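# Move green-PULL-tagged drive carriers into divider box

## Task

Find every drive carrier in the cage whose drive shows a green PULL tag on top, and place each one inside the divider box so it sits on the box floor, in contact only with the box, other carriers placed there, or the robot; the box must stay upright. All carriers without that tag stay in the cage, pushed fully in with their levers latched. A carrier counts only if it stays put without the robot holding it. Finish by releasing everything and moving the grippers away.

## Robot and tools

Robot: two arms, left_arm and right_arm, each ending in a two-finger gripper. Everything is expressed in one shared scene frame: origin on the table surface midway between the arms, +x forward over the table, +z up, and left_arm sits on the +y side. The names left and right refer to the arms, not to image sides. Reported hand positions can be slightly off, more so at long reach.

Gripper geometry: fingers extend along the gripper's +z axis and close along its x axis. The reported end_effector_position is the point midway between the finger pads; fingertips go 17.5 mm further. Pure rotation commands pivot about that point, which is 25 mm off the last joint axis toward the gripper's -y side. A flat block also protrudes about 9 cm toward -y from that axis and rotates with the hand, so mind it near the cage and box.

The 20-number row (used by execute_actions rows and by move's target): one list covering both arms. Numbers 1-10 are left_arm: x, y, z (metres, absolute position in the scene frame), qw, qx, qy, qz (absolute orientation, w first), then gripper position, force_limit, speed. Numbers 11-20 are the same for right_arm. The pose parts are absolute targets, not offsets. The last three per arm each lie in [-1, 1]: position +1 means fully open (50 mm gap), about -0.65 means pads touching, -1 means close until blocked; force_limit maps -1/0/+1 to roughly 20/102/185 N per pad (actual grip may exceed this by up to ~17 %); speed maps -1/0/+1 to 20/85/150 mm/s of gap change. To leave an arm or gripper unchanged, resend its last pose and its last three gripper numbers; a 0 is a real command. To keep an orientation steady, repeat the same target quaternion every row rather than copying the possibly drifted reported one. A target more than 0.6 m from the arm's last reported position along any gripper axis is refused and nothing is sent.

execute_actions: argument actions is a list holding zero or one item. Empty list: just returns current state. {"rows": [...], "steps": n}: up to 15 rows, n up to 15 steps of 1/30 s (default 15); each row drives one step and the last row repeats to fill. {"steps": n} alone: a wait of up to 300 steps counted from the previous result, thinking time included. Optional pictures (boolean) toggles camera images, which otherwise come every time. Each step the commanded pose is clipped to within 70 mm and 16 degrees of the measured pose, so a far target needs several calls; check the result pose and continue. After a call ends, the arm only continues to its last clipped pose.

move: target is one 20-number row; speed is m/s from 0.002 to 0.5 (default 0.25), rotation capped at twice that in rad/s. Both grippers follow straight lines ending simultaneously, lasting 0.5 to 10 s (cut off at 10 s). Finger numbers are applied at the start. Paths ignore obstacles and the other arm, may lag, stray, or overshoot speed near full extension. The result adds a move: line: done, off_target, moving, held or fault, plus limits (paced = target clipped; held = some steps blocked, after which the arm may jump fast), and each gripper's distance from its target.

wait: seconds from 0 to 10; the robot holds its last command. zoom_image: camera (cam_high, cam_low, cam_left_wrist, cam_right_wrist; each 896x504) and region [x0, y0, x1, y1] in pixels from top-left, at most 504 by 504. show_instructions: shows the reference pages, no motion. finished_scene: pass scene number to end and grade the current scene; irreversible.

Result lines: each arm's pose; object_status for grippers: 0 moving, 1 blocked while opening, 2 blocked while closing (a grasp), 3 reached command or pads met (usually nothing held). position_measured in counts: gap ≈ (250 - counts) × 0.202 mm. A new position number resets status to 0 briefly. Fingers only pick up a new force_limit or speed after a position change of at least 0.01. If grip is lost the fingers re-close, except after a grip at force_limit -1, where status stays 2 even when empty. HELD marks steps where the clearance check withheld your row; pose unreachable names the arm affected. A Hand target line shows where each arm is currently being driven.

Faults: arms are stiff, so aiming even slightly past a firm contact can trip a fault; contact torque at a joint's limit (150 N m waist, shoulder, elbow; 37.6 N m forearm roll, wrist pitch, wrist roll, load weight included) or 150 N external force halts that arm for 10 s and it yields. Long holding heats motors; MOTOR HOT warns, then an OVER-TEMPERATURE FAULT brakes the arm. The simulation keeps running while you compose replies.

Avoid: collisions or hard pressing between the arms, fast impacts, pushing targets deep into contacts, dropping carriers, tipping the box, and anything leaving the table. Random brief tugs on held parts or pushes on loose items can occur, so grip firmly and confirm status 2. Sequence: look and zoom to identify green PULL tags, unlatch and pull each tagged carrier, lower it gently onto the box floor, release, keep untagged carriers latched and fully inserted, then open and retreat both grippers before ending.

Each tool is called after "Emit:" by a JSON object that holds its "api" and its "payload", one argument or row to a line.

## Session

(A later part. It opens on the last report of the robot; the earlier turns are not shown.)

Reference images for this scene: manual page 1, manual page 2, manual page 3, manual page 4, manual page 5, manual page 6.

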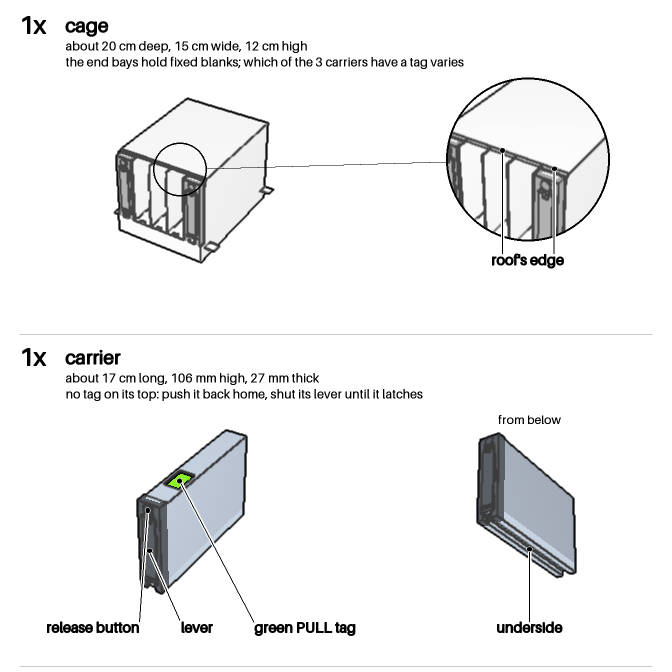

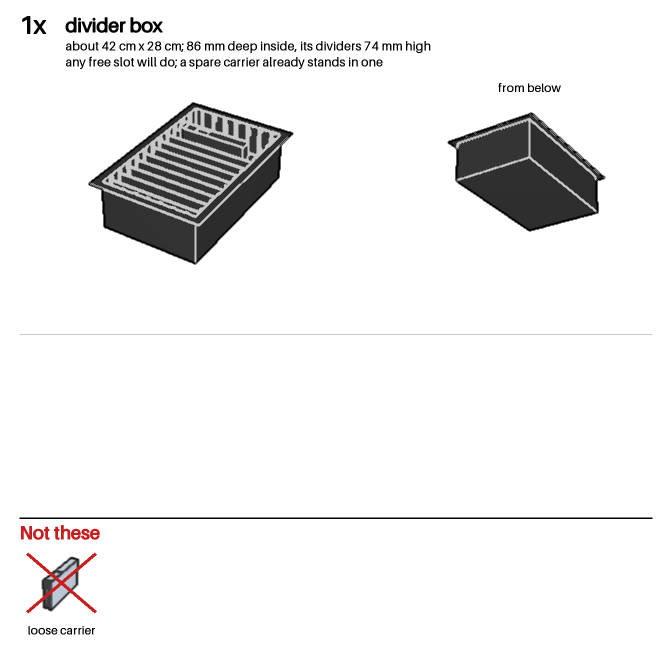

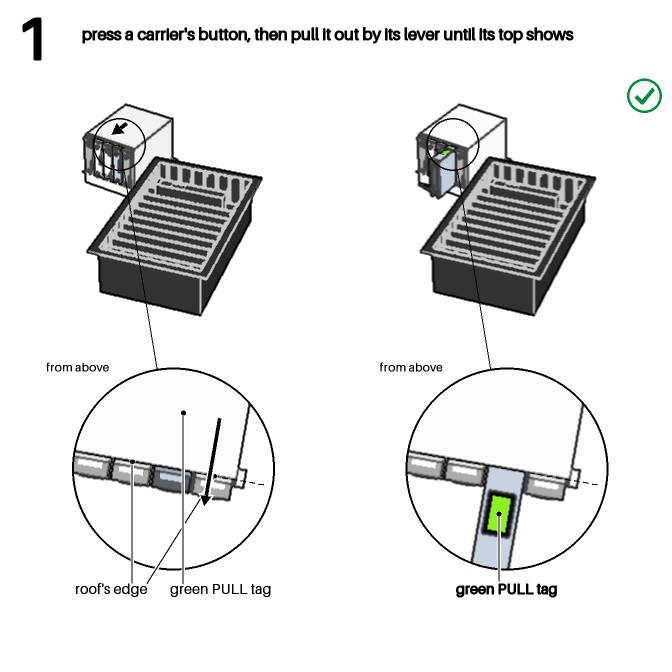

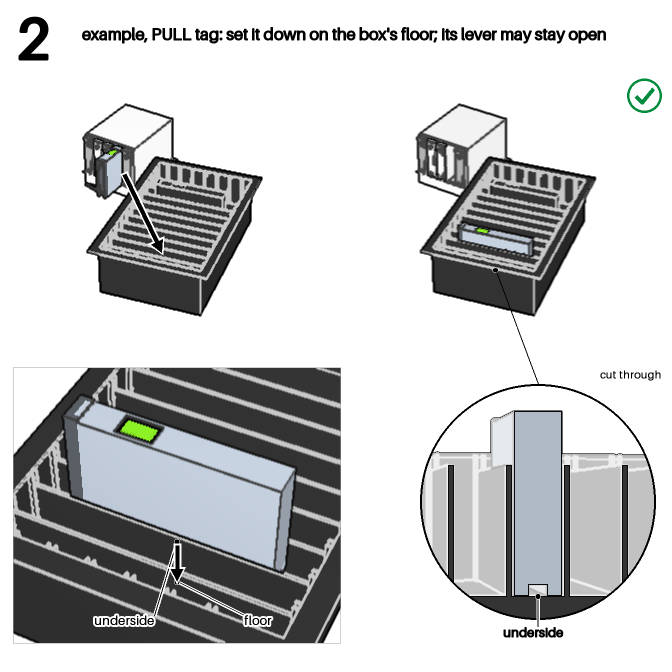

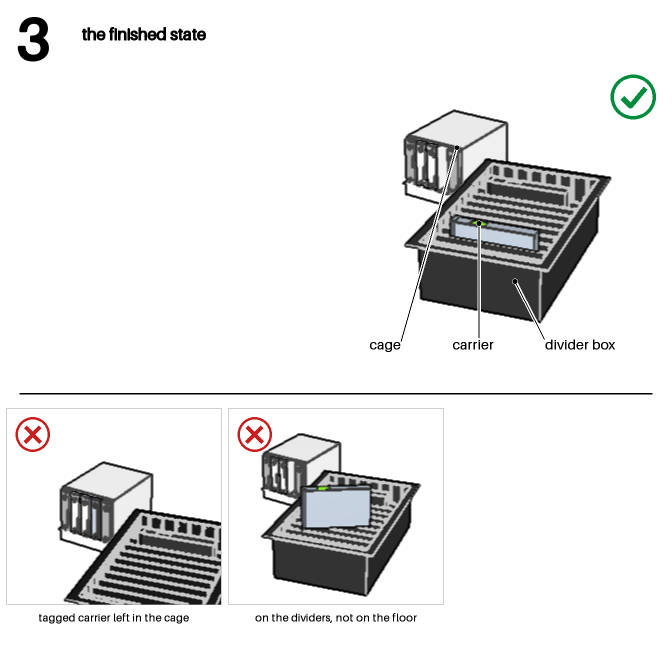

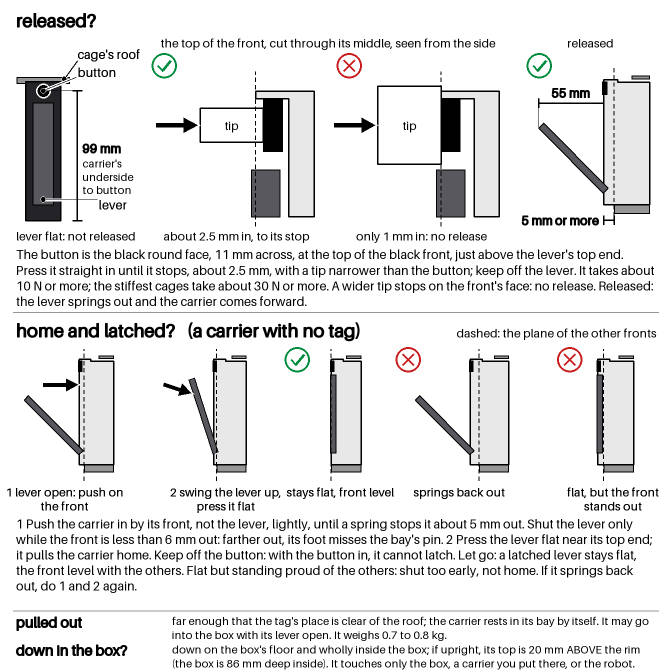

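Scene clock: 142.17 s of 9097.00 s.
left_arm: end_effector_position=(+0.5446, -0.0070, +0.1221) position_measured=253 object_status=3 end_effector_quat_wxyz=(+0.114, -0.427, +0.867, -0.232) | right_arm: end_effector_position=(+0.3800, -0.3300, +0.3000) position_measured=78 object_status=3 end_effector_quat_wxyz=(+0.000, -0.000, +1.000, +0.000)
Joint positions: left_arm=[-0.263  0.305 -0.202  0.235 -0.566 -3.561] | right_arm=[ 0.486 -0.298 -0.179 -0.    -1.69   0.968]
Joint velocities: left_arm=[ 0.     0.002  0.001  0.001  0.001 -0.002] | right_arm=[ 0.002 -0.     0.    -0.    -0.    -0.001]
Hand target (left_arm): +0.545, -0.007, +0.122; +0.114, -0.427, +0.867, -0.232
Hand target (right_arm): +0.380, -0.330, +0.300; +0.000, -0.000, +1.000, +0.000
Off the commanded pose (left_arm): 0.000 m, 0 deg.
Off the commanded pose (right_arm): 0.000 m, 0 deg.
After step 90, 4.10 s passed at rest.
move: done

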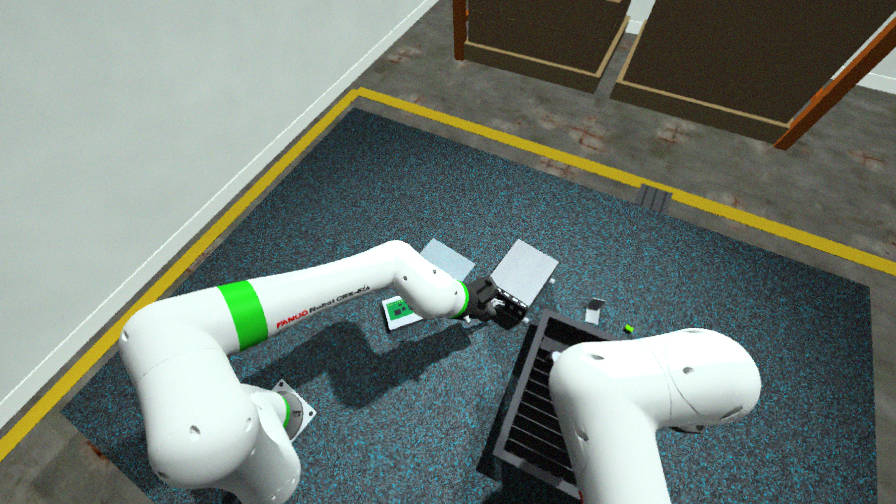

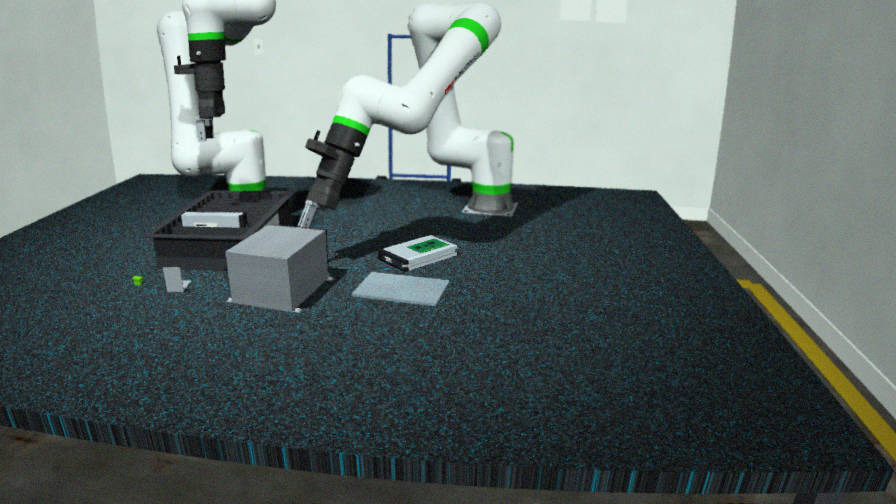

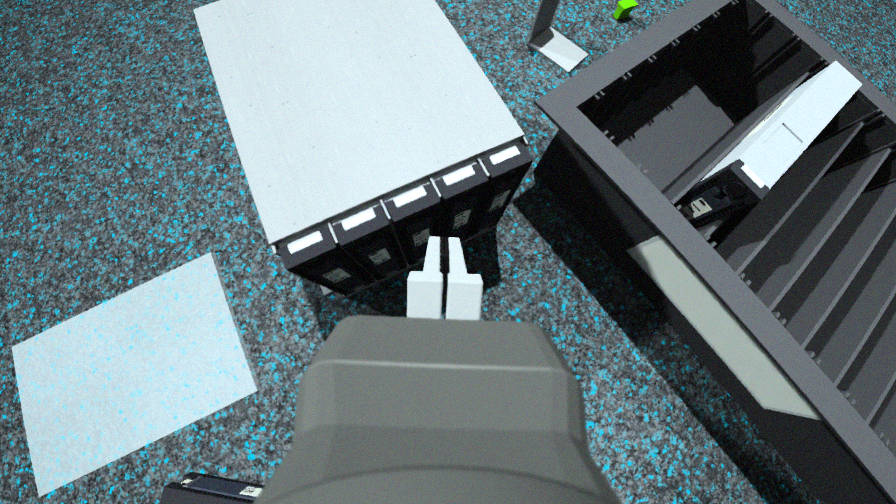

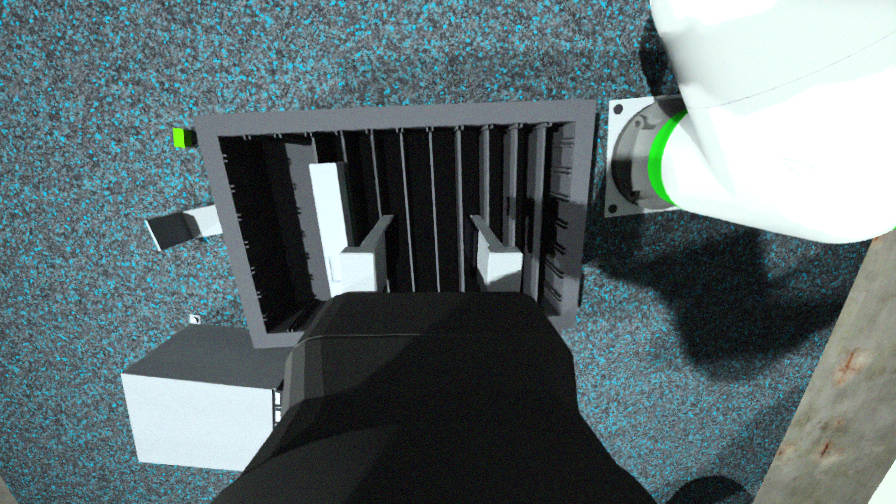

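Emit:
{"api": "move", "payload": {
  "target": [0.5504,-0.0084,0.117,0.1143,-0.4265,0.8666,-0.2322,-1,0,0.5, 0.38,-0.33,0.30,0,0,1,0,0.5,-0.4,0.5],
  "speed": 0.02
}}

Emit:
{"api": "zoom_image", "payload": {
  "camera": "cam_left_wrist",
  "region": [390, 180, 490, 260]
}}

Scene clock: 154.90 s of 9097.00 s.
left_arm: end_effector_position=(+0.5503, -0.0084, +0.1171) position_measured=253 object_status=3 end_effector_quat_wxyz=(+0.114, -0.427, +0.867, -0.232) | right_arm: end_effector_position=(+0.3800, -0.3300, +0.3000) position_measured=78 object_status=3 end_effector_quat_wxyz=(+0.000, -0.000, +1.000, +0.000)
Joint positions: left_arm=[-0.261  0.323 -0.193  0.24  -0.558 -3.567] | right_arm=[ 0.486 -0.298 -0.179 -0.    -1.69   0.968]
Joint velocities: left_arm=[ 0.002  0.003  0.001  0.001  0.001 -0.001] | right_arm=[-0.001 -0.     0.     0.    -0.    -0.001]
Hand target (left_arm): +0.550, -0.008, +0.117; +0.114, -0.427, +0.867, -0.232
Hand target (right_arm): +0.380, -0.330, +0.300; +0.000, -0.000, +1.000, +0.000
Off the commanded pose (left_arm): 0.000 m, 0 deg.
Off the commanded pose (right_arm): 0.000 m, 0 deg.
After step 90, 9.03 s passed at rest.
move: done

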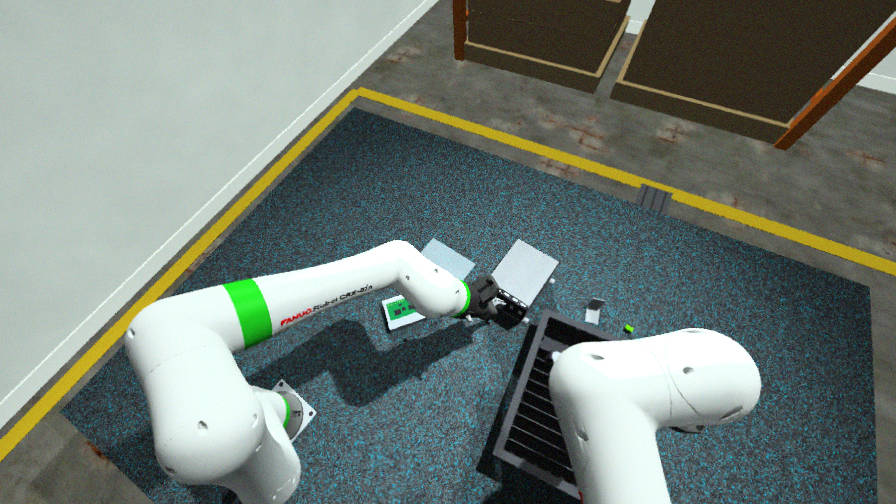

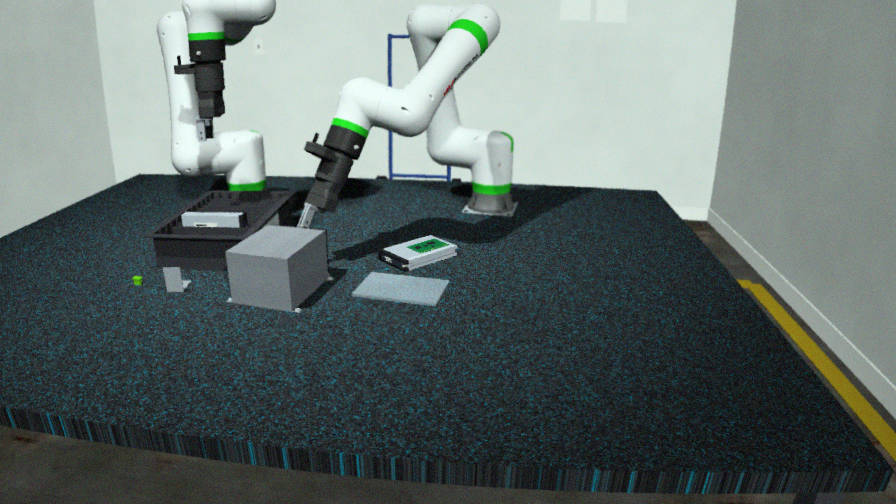

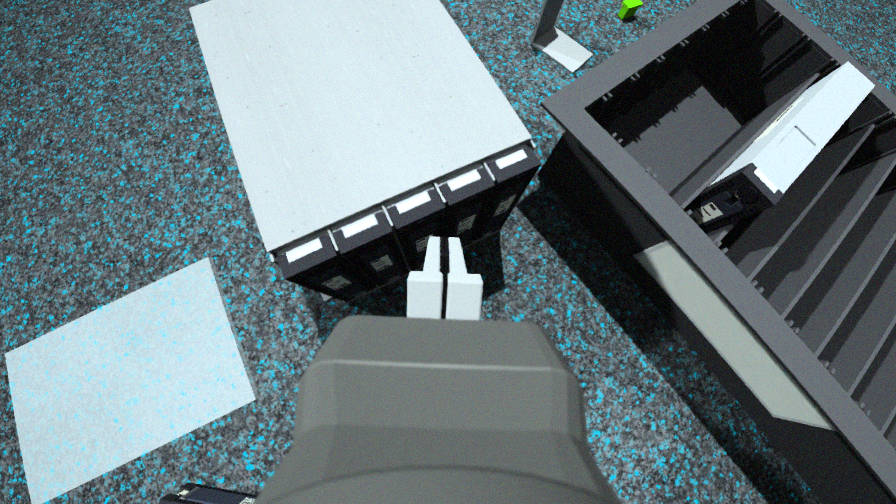

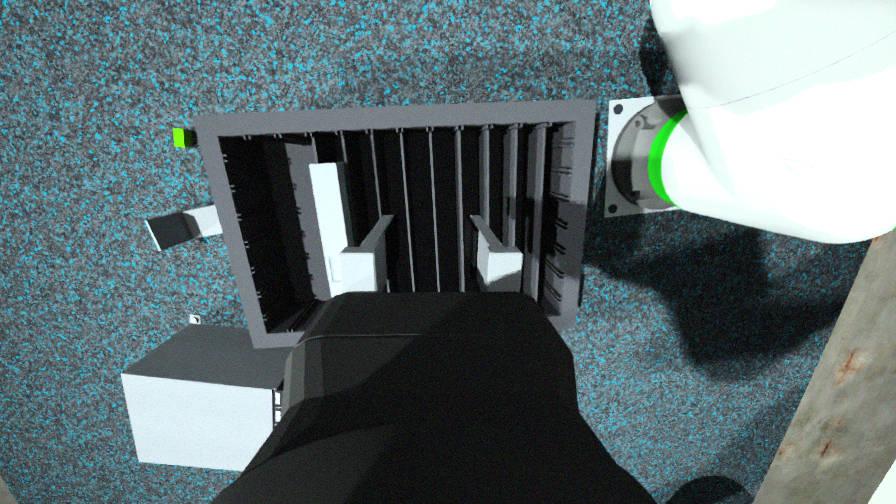

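Region (390, 180, 490, 260) of cam_left_wrist's 896x504 image, scaled by 5.040, with more detail than that image has; it fills the top 403 rows of this view, and the rest is white.

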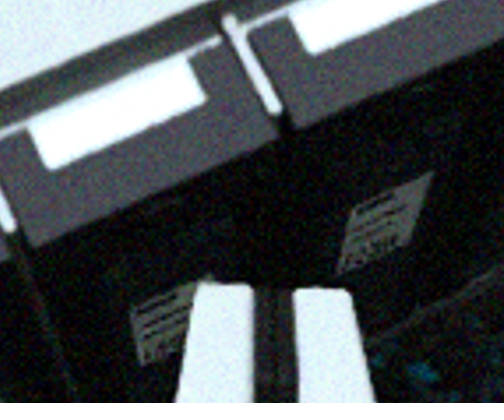

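Emit:
{"api": "move", "payload": {
  "target": [0.5548,-0.0093,0.117,0.1143,-0.4265,0.8666,-0.2322,-1,0,0.5, 0.38,-0.33,0.30,0,0,1,0,0.5,-0.4,0.5],
  "speed": 0.01
}}

Emit:
{"api": "zoom_image", "payload": {
  "camera": "cam_left_wrist",
  "region": [390, 180, 490, 260]
}}

Scene clock: 166.77 s of 9097.00 s.
left_arm: end_effector_position=(+0.5547, -0.0093, +0.1170) position_measured=253 object_status=3 end_effector_quat_wxyz=(+0.114, -0.427, +0.867, -0.232) | right_arm: end_effector_position=(+0.3800, -0.3300, +0.3000) position_measured=78 object_status=3 end_effector_quat_wxyz=(+0.000, -0.000, +1.000, +0.000)
Joint positions: left_arm=[-0.259  0.332 -0.18   0.24  -0.562 -3.569] | right_arm=[ 0.486 -0.298 -0.179 -0.    -1.69   0.968]
Joint velocities: left_arm=[ 0.     0.001  0.002  0.001 -0.002 -0.001] | right_arm=[ 0. -0.  0. -0. -0. -0.]
Hand target (left_arm): +0.555, -0.009, +0.117; +0.114, -0.427, +0.867, -0.232
Hand target (right_arm): +0.380, -0.330, +0.300; +0.000, -0.000, +1.000, +0.000
Off the commanded pose (left_arm): 0.000 m, 0 deg.
Off the commanded pose (right_arm): 0.000 m, 0 deg.
After step 90, 8.17 s passed at rest.
move: done

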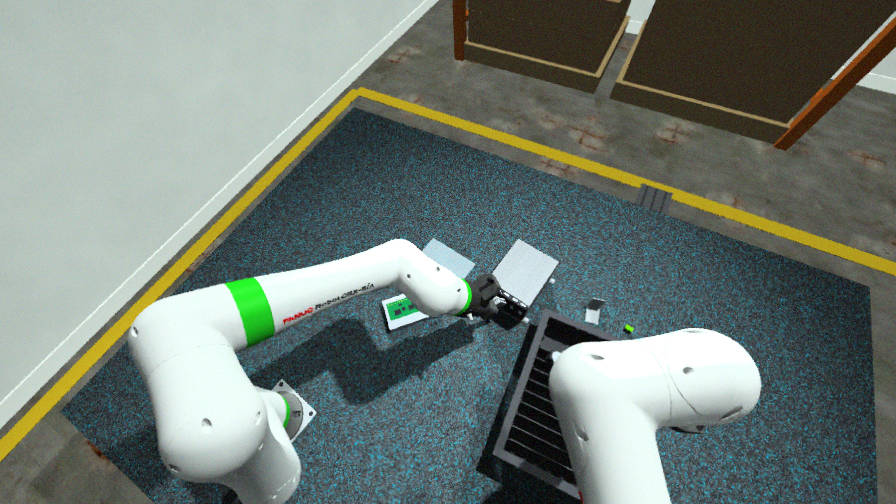

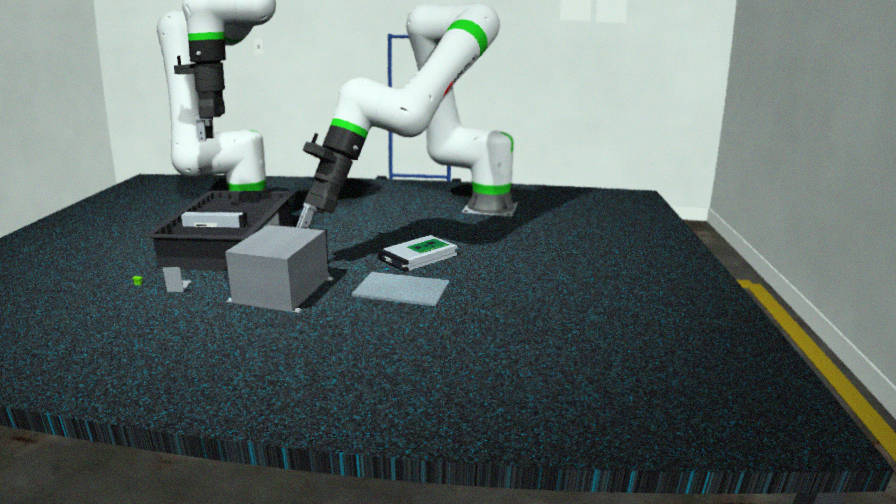

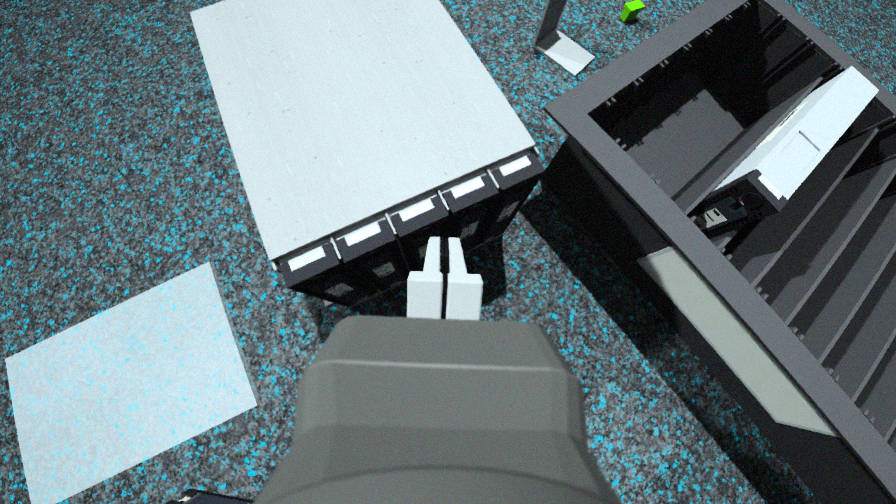

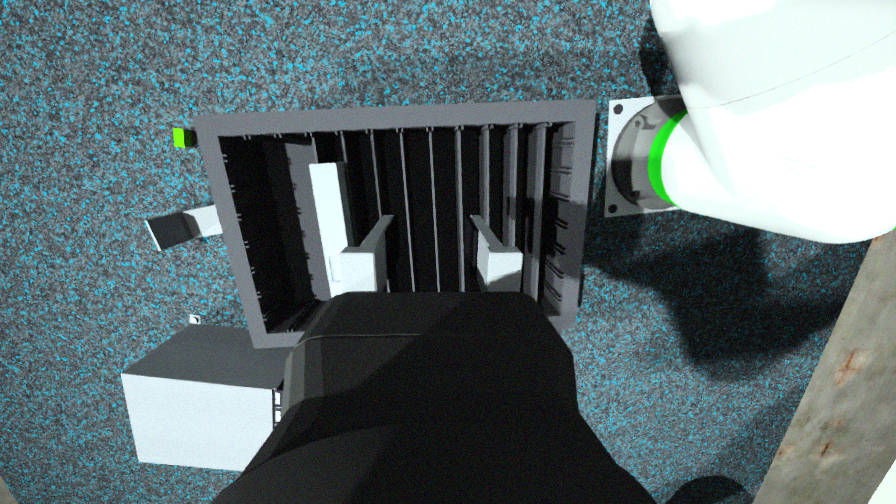

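Region (390, 180, 490, 260) of cam_left_wrist's 896x504 image, scaled by 5.040, with more detail than that image has; it fills the top 403 rows of this view, and the rest is white.

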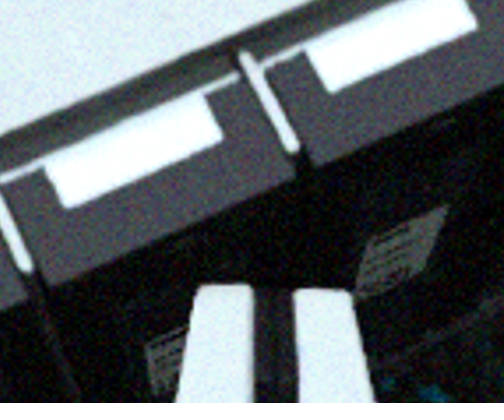

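Emit:
{"api": "move", "payload": {
  "target": [0.55775,-0.01000,0.117,0.1143,-0.4265,0.8666,-0.2322,-1,0,0.5, 0.38,-0.33,0.30,0,0,1,0,0.5,-0.4,0.5],
  "speed": 0.006
}}

Emit:
{"api": "zoom_image", "payload": {
  "camera": "cam_left_wrist",
  "region": [390, 180, 490, 260]
}}

Scene clock: 172.23 s of 9097.00 s.
left_arm: end_effector_position=(+0.5577, -0.0100, +0.1170) position_measured=253 object_status=3 end_effector_quat_wxyz=(+0.114, -0.427, +0.867, -0.232) | right_arm: end_effector_position=(+0.3800, -0.3300, +0.3000) position_measured=78 object_status=3 end_effector_quat_wxyz=(+0.000, -0.000, +1.000, +0.000)
Joint positions: left_arm=[-0.258  0.339 -0.172  0.24  -0.564 -3.569] | right_arm=[ 0.486 -0.298 -0.179 -0.    -1.69   0.968]
Joint velocities: left_arm=[ 0.001  0.001  0.002 -0.    -0.002  0.001] | right_arm=[ 0.001 -0.    -0.    -0.    -0.     0.001]
Hand target (left_arm): +0.558, -0.010, +0.117; +0.114, -0.427, +0.867, -0.232
Hand target (right_arm): +0.380, -0.330, +0.300; +0.000, -0.000, +1.000, +0.000
Off the commanded pose (left_arm): 0.000 m, 0 deg.
Off the commanded pose (right_arm): 0.000 m, 0 deg.
After step 90, 1.73 s passed at rest.
move: done

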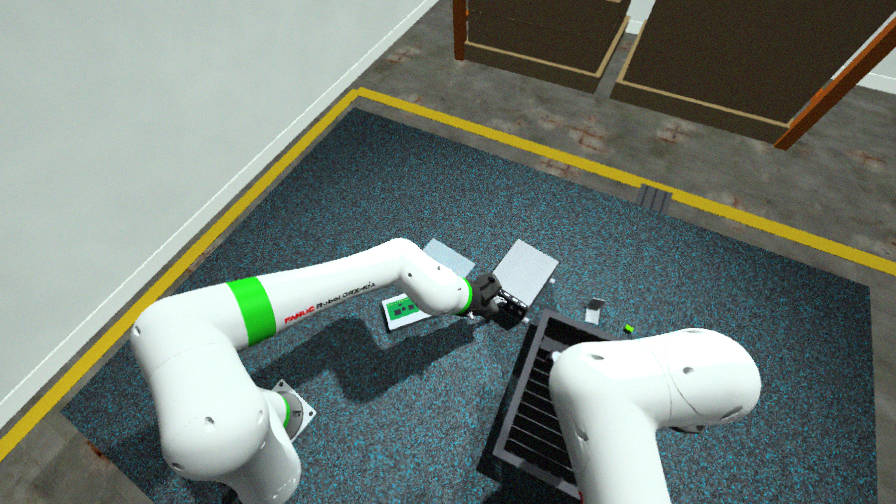

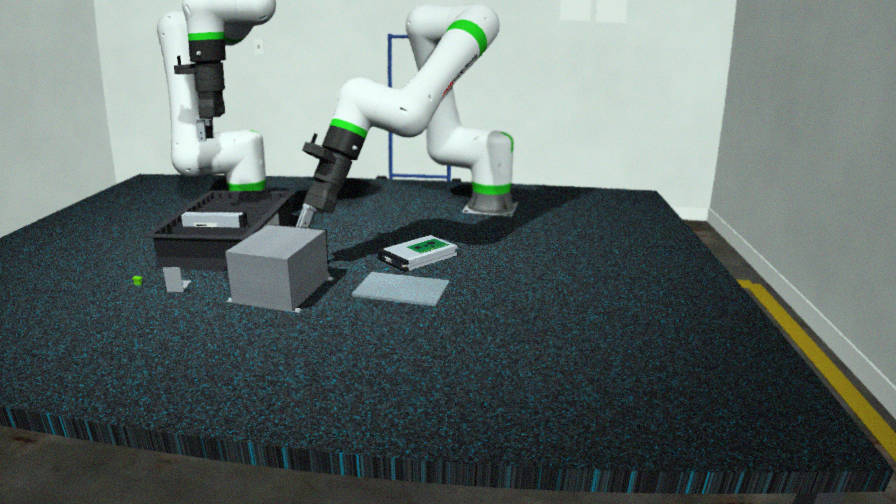

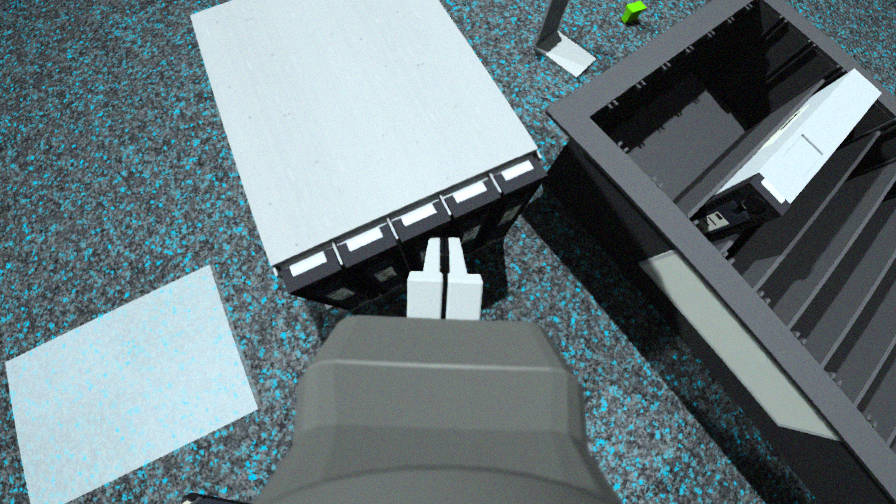

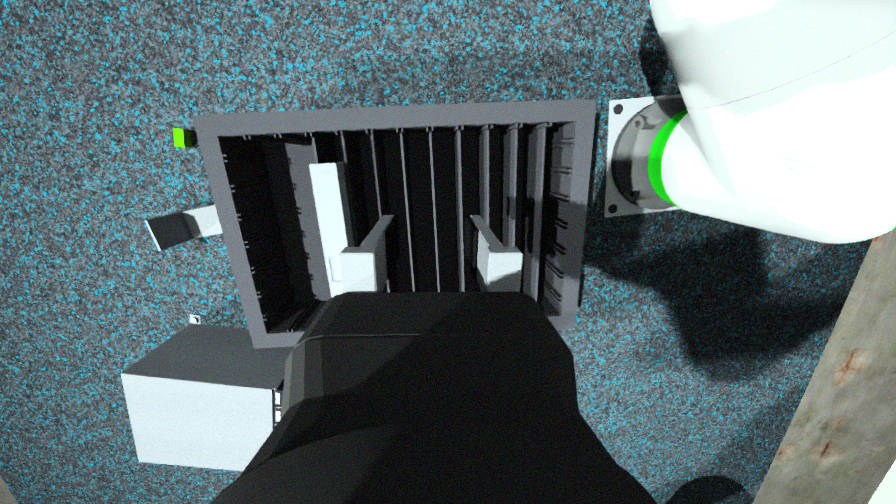

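Region (390, 180, 490, 260) of cam_left_wrist's 896x504 image, scaled by 5.040, with more detail than that image has; it fills the top 403 rows of this view, and the rest is white.

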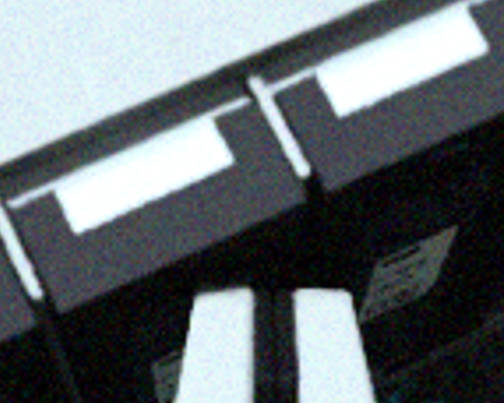

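Emit:
{"api": "move", "payload": {
  "target": [0.56018,-0.01054,0.117,0.1143,-0.4265,0.8666,-0.2322,-1,0,0.5, 0.38,-0.33,0.30,0,0,1,0,0.5,-0.4,0.5],
  "speed": 0.004
}}

Emit:
{"api": "zoom_image", "payload": {
  "camera": "cam_left_wrist",
  "region": [390, 180, 490, 260]
}}

Scene clock: 180.23 s of 9097.00 s.
left_arm: end_effector_position=(+0.5602, -0.0105, +0.1170) position_measured=253 object_status=3 end_effector_quat_wxyz=(+0.114, -0.427, +0.867, -0.232) | right_arm: end_effector_position=(+0.3800, -0.3300, +0.3000) position_measured=78 object_status=3 end_effector_quat_wxyz=(+0.000, -0.000, +1.000, +0.000)
Joint positions: left_arm=[-0.258  0.344 -0.165  0.24  -0.566 -3.57 ] | right_arm=[ 0.486 -0.298 -0.179 -0.    -1.69   0.968]
Joint velocities: left_arm=[ 0.     0.     0.     0.    -0.001 -0.   ] | right_arm=[-0.002  0.    -0.    -0.    -0.     0.001]
Hand target (left_arm): +0.560, -0.011, +0.117; +0.114, -0.427, +0.867, -0.232
Hand target (right_arm): +0.380, -0.330, +0.300; +0.000, -0.000, +1.000, +0.000
Off the commanded pose (left_arm): 0.000 m, 0 deg.
Off the commanded pose (right_arm): 0.000 m, 0 deg.
After step 90, 4.17 s passed at rest.
move: done

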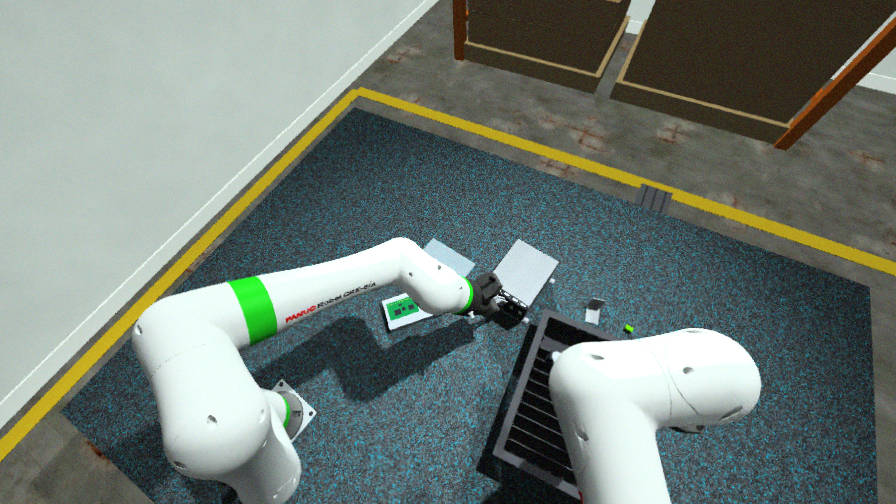

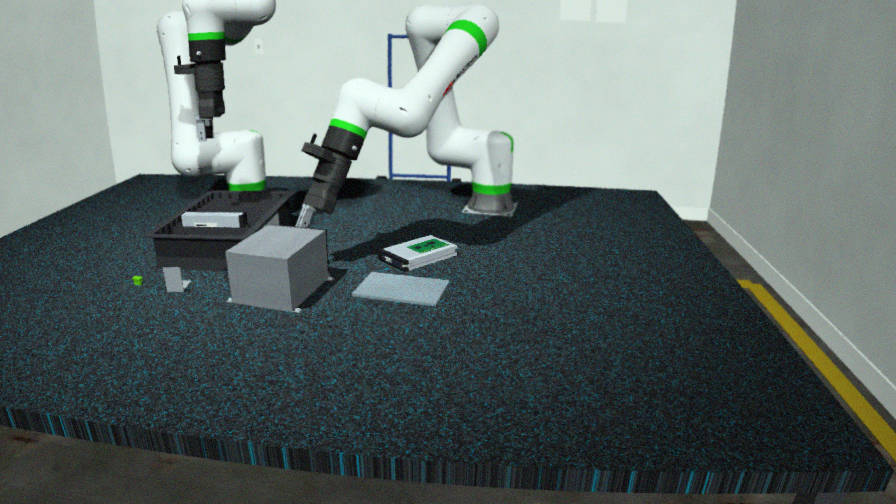

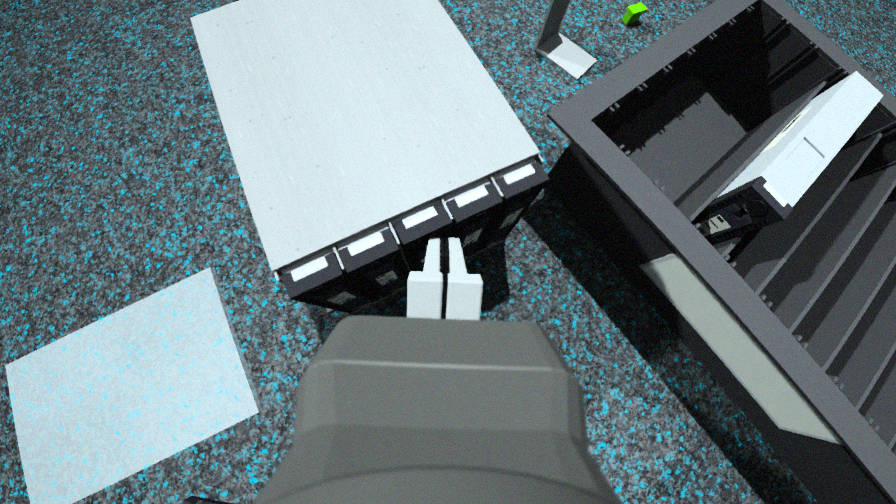

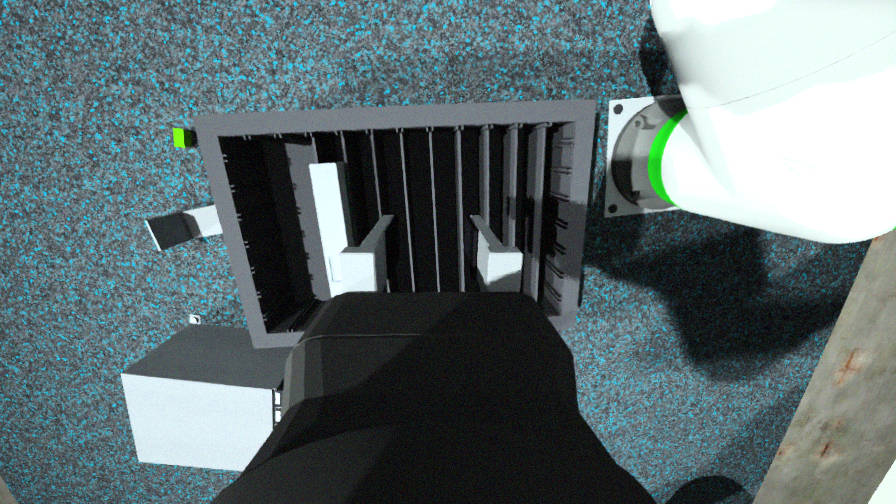

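Region (390, 180, 490, 260) of cam_left_wrist's 896x504 image, scaled by 5.040, with more detail than that image has; it fills the top 403 rows of this view, and the rest is white.

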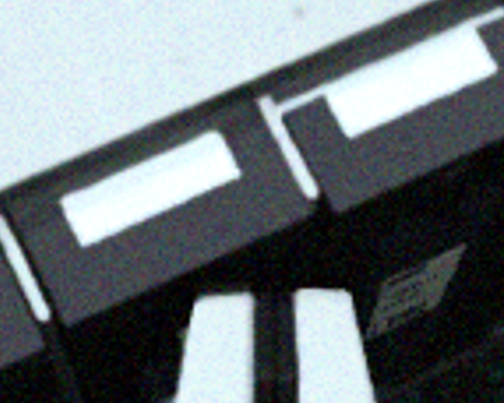

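Emit:
{"api": "move", "payload": {
  "target": [0.56115,-0.01076,0.117,0.1143,-0.4265,0.8666,-0.2322,-1,0,0.5, 0.38,-0.33,0.30,0,0,1,0,0.5,-0.4,0.5],
  "speed": 0.004
}}

Emit:
{"api": "zoom_image", "payload": {
  "camera": "cam_left_wrist",
  "region": [390, 180, 490, 260]
}}

Scene clock: 184.50 s of 9097.00 s.
left_arm: end_effector_position=(+0.5611, -0.0108, +0.1170) position_measured=253 object_status=3 end_effector_quat_wxyz=(+0.114, -0.427, +0.867, -0.232) | right_arm: end_effector_position=(+0.3800, -0.3300, +0.3000) position_measured=78 object_status=3 end_effector_quat_wxyz=(+0.000, -0.000, +1.000, +0.000)
Joint positions: left_arm=[-0.257  0.346 -0.162  0.24  -0.567 -3.57 ] | right_arm=[ 0.486 -0.298 -0.179 -0.    -1.69   0.968]
Joint velocities: left_arm=[ 0.001  0.     0.002  0.002 -0.    -0.   ] | right_arm=[ 0.  0.  0. -0. -0.  0.]
Hand target (left_arm): +0.561, -0.011, +0.117; +0.114, -0.427, +0.867, -0.232
Hand target (right_arm): +0.380, -0.330, +0.300; +0.000, -0.000, +1.000, +0.000
Off the commanded pose (left_arm): 0.000 m, 0 deg.
Off the commanded pose (right_arm): 0.000 m, 0 deg.
After step 90, 0.57 s passed at rest.
move: done

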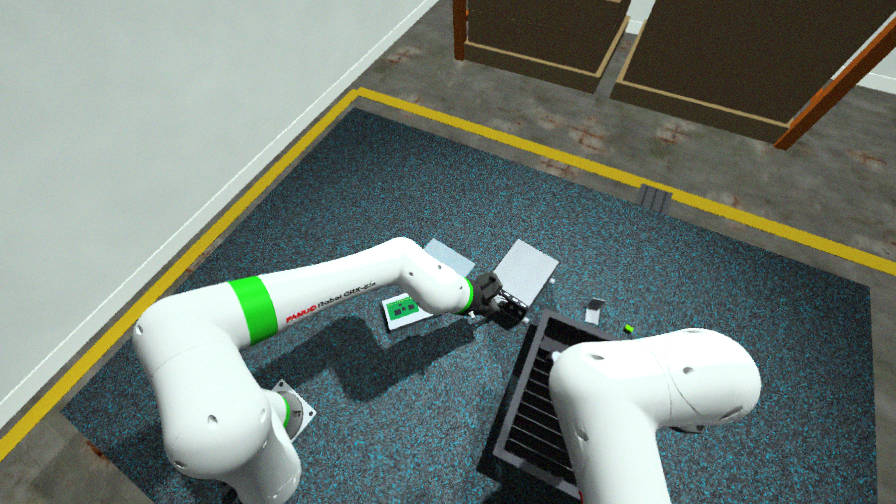

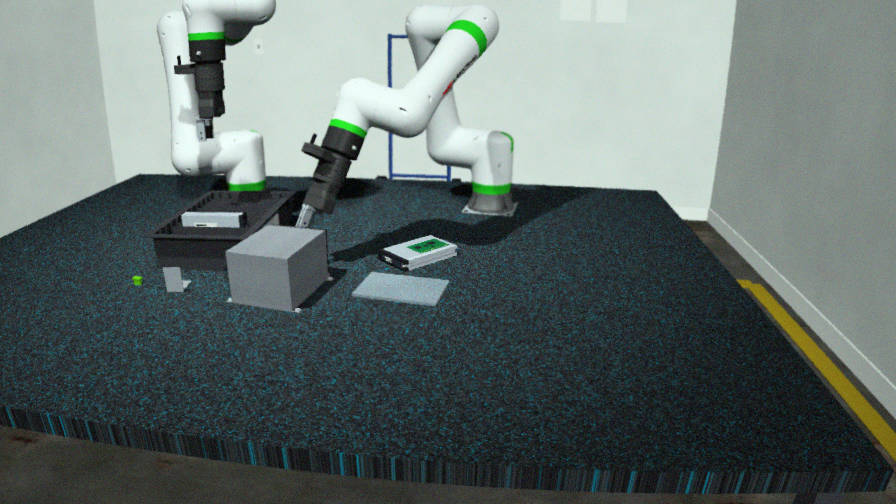

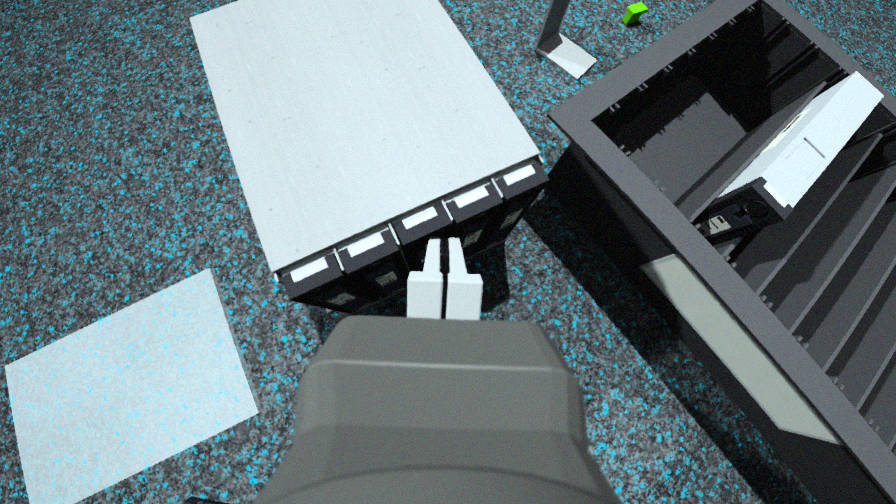

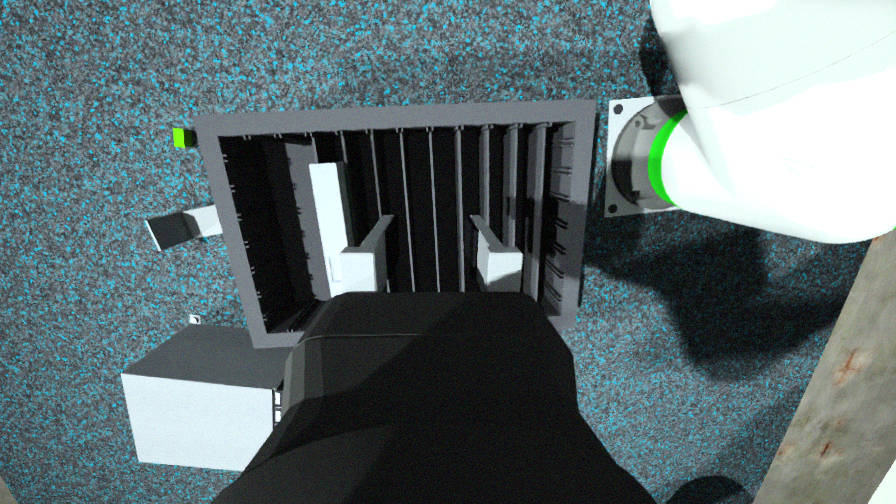

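Region (390, 180, 490, 260) of cam_left_wrist's 896x504 image, scaled by 5.040, with more detail than that image has; it fills the top 403 rows of this view, and the rest is white.

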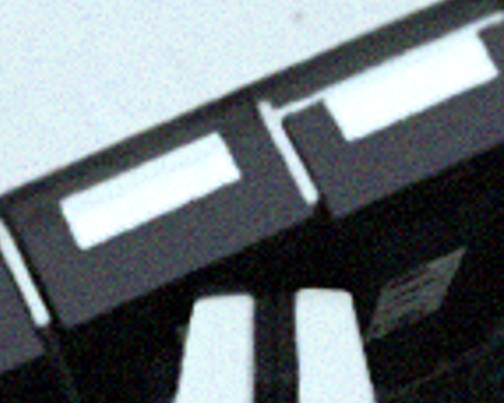

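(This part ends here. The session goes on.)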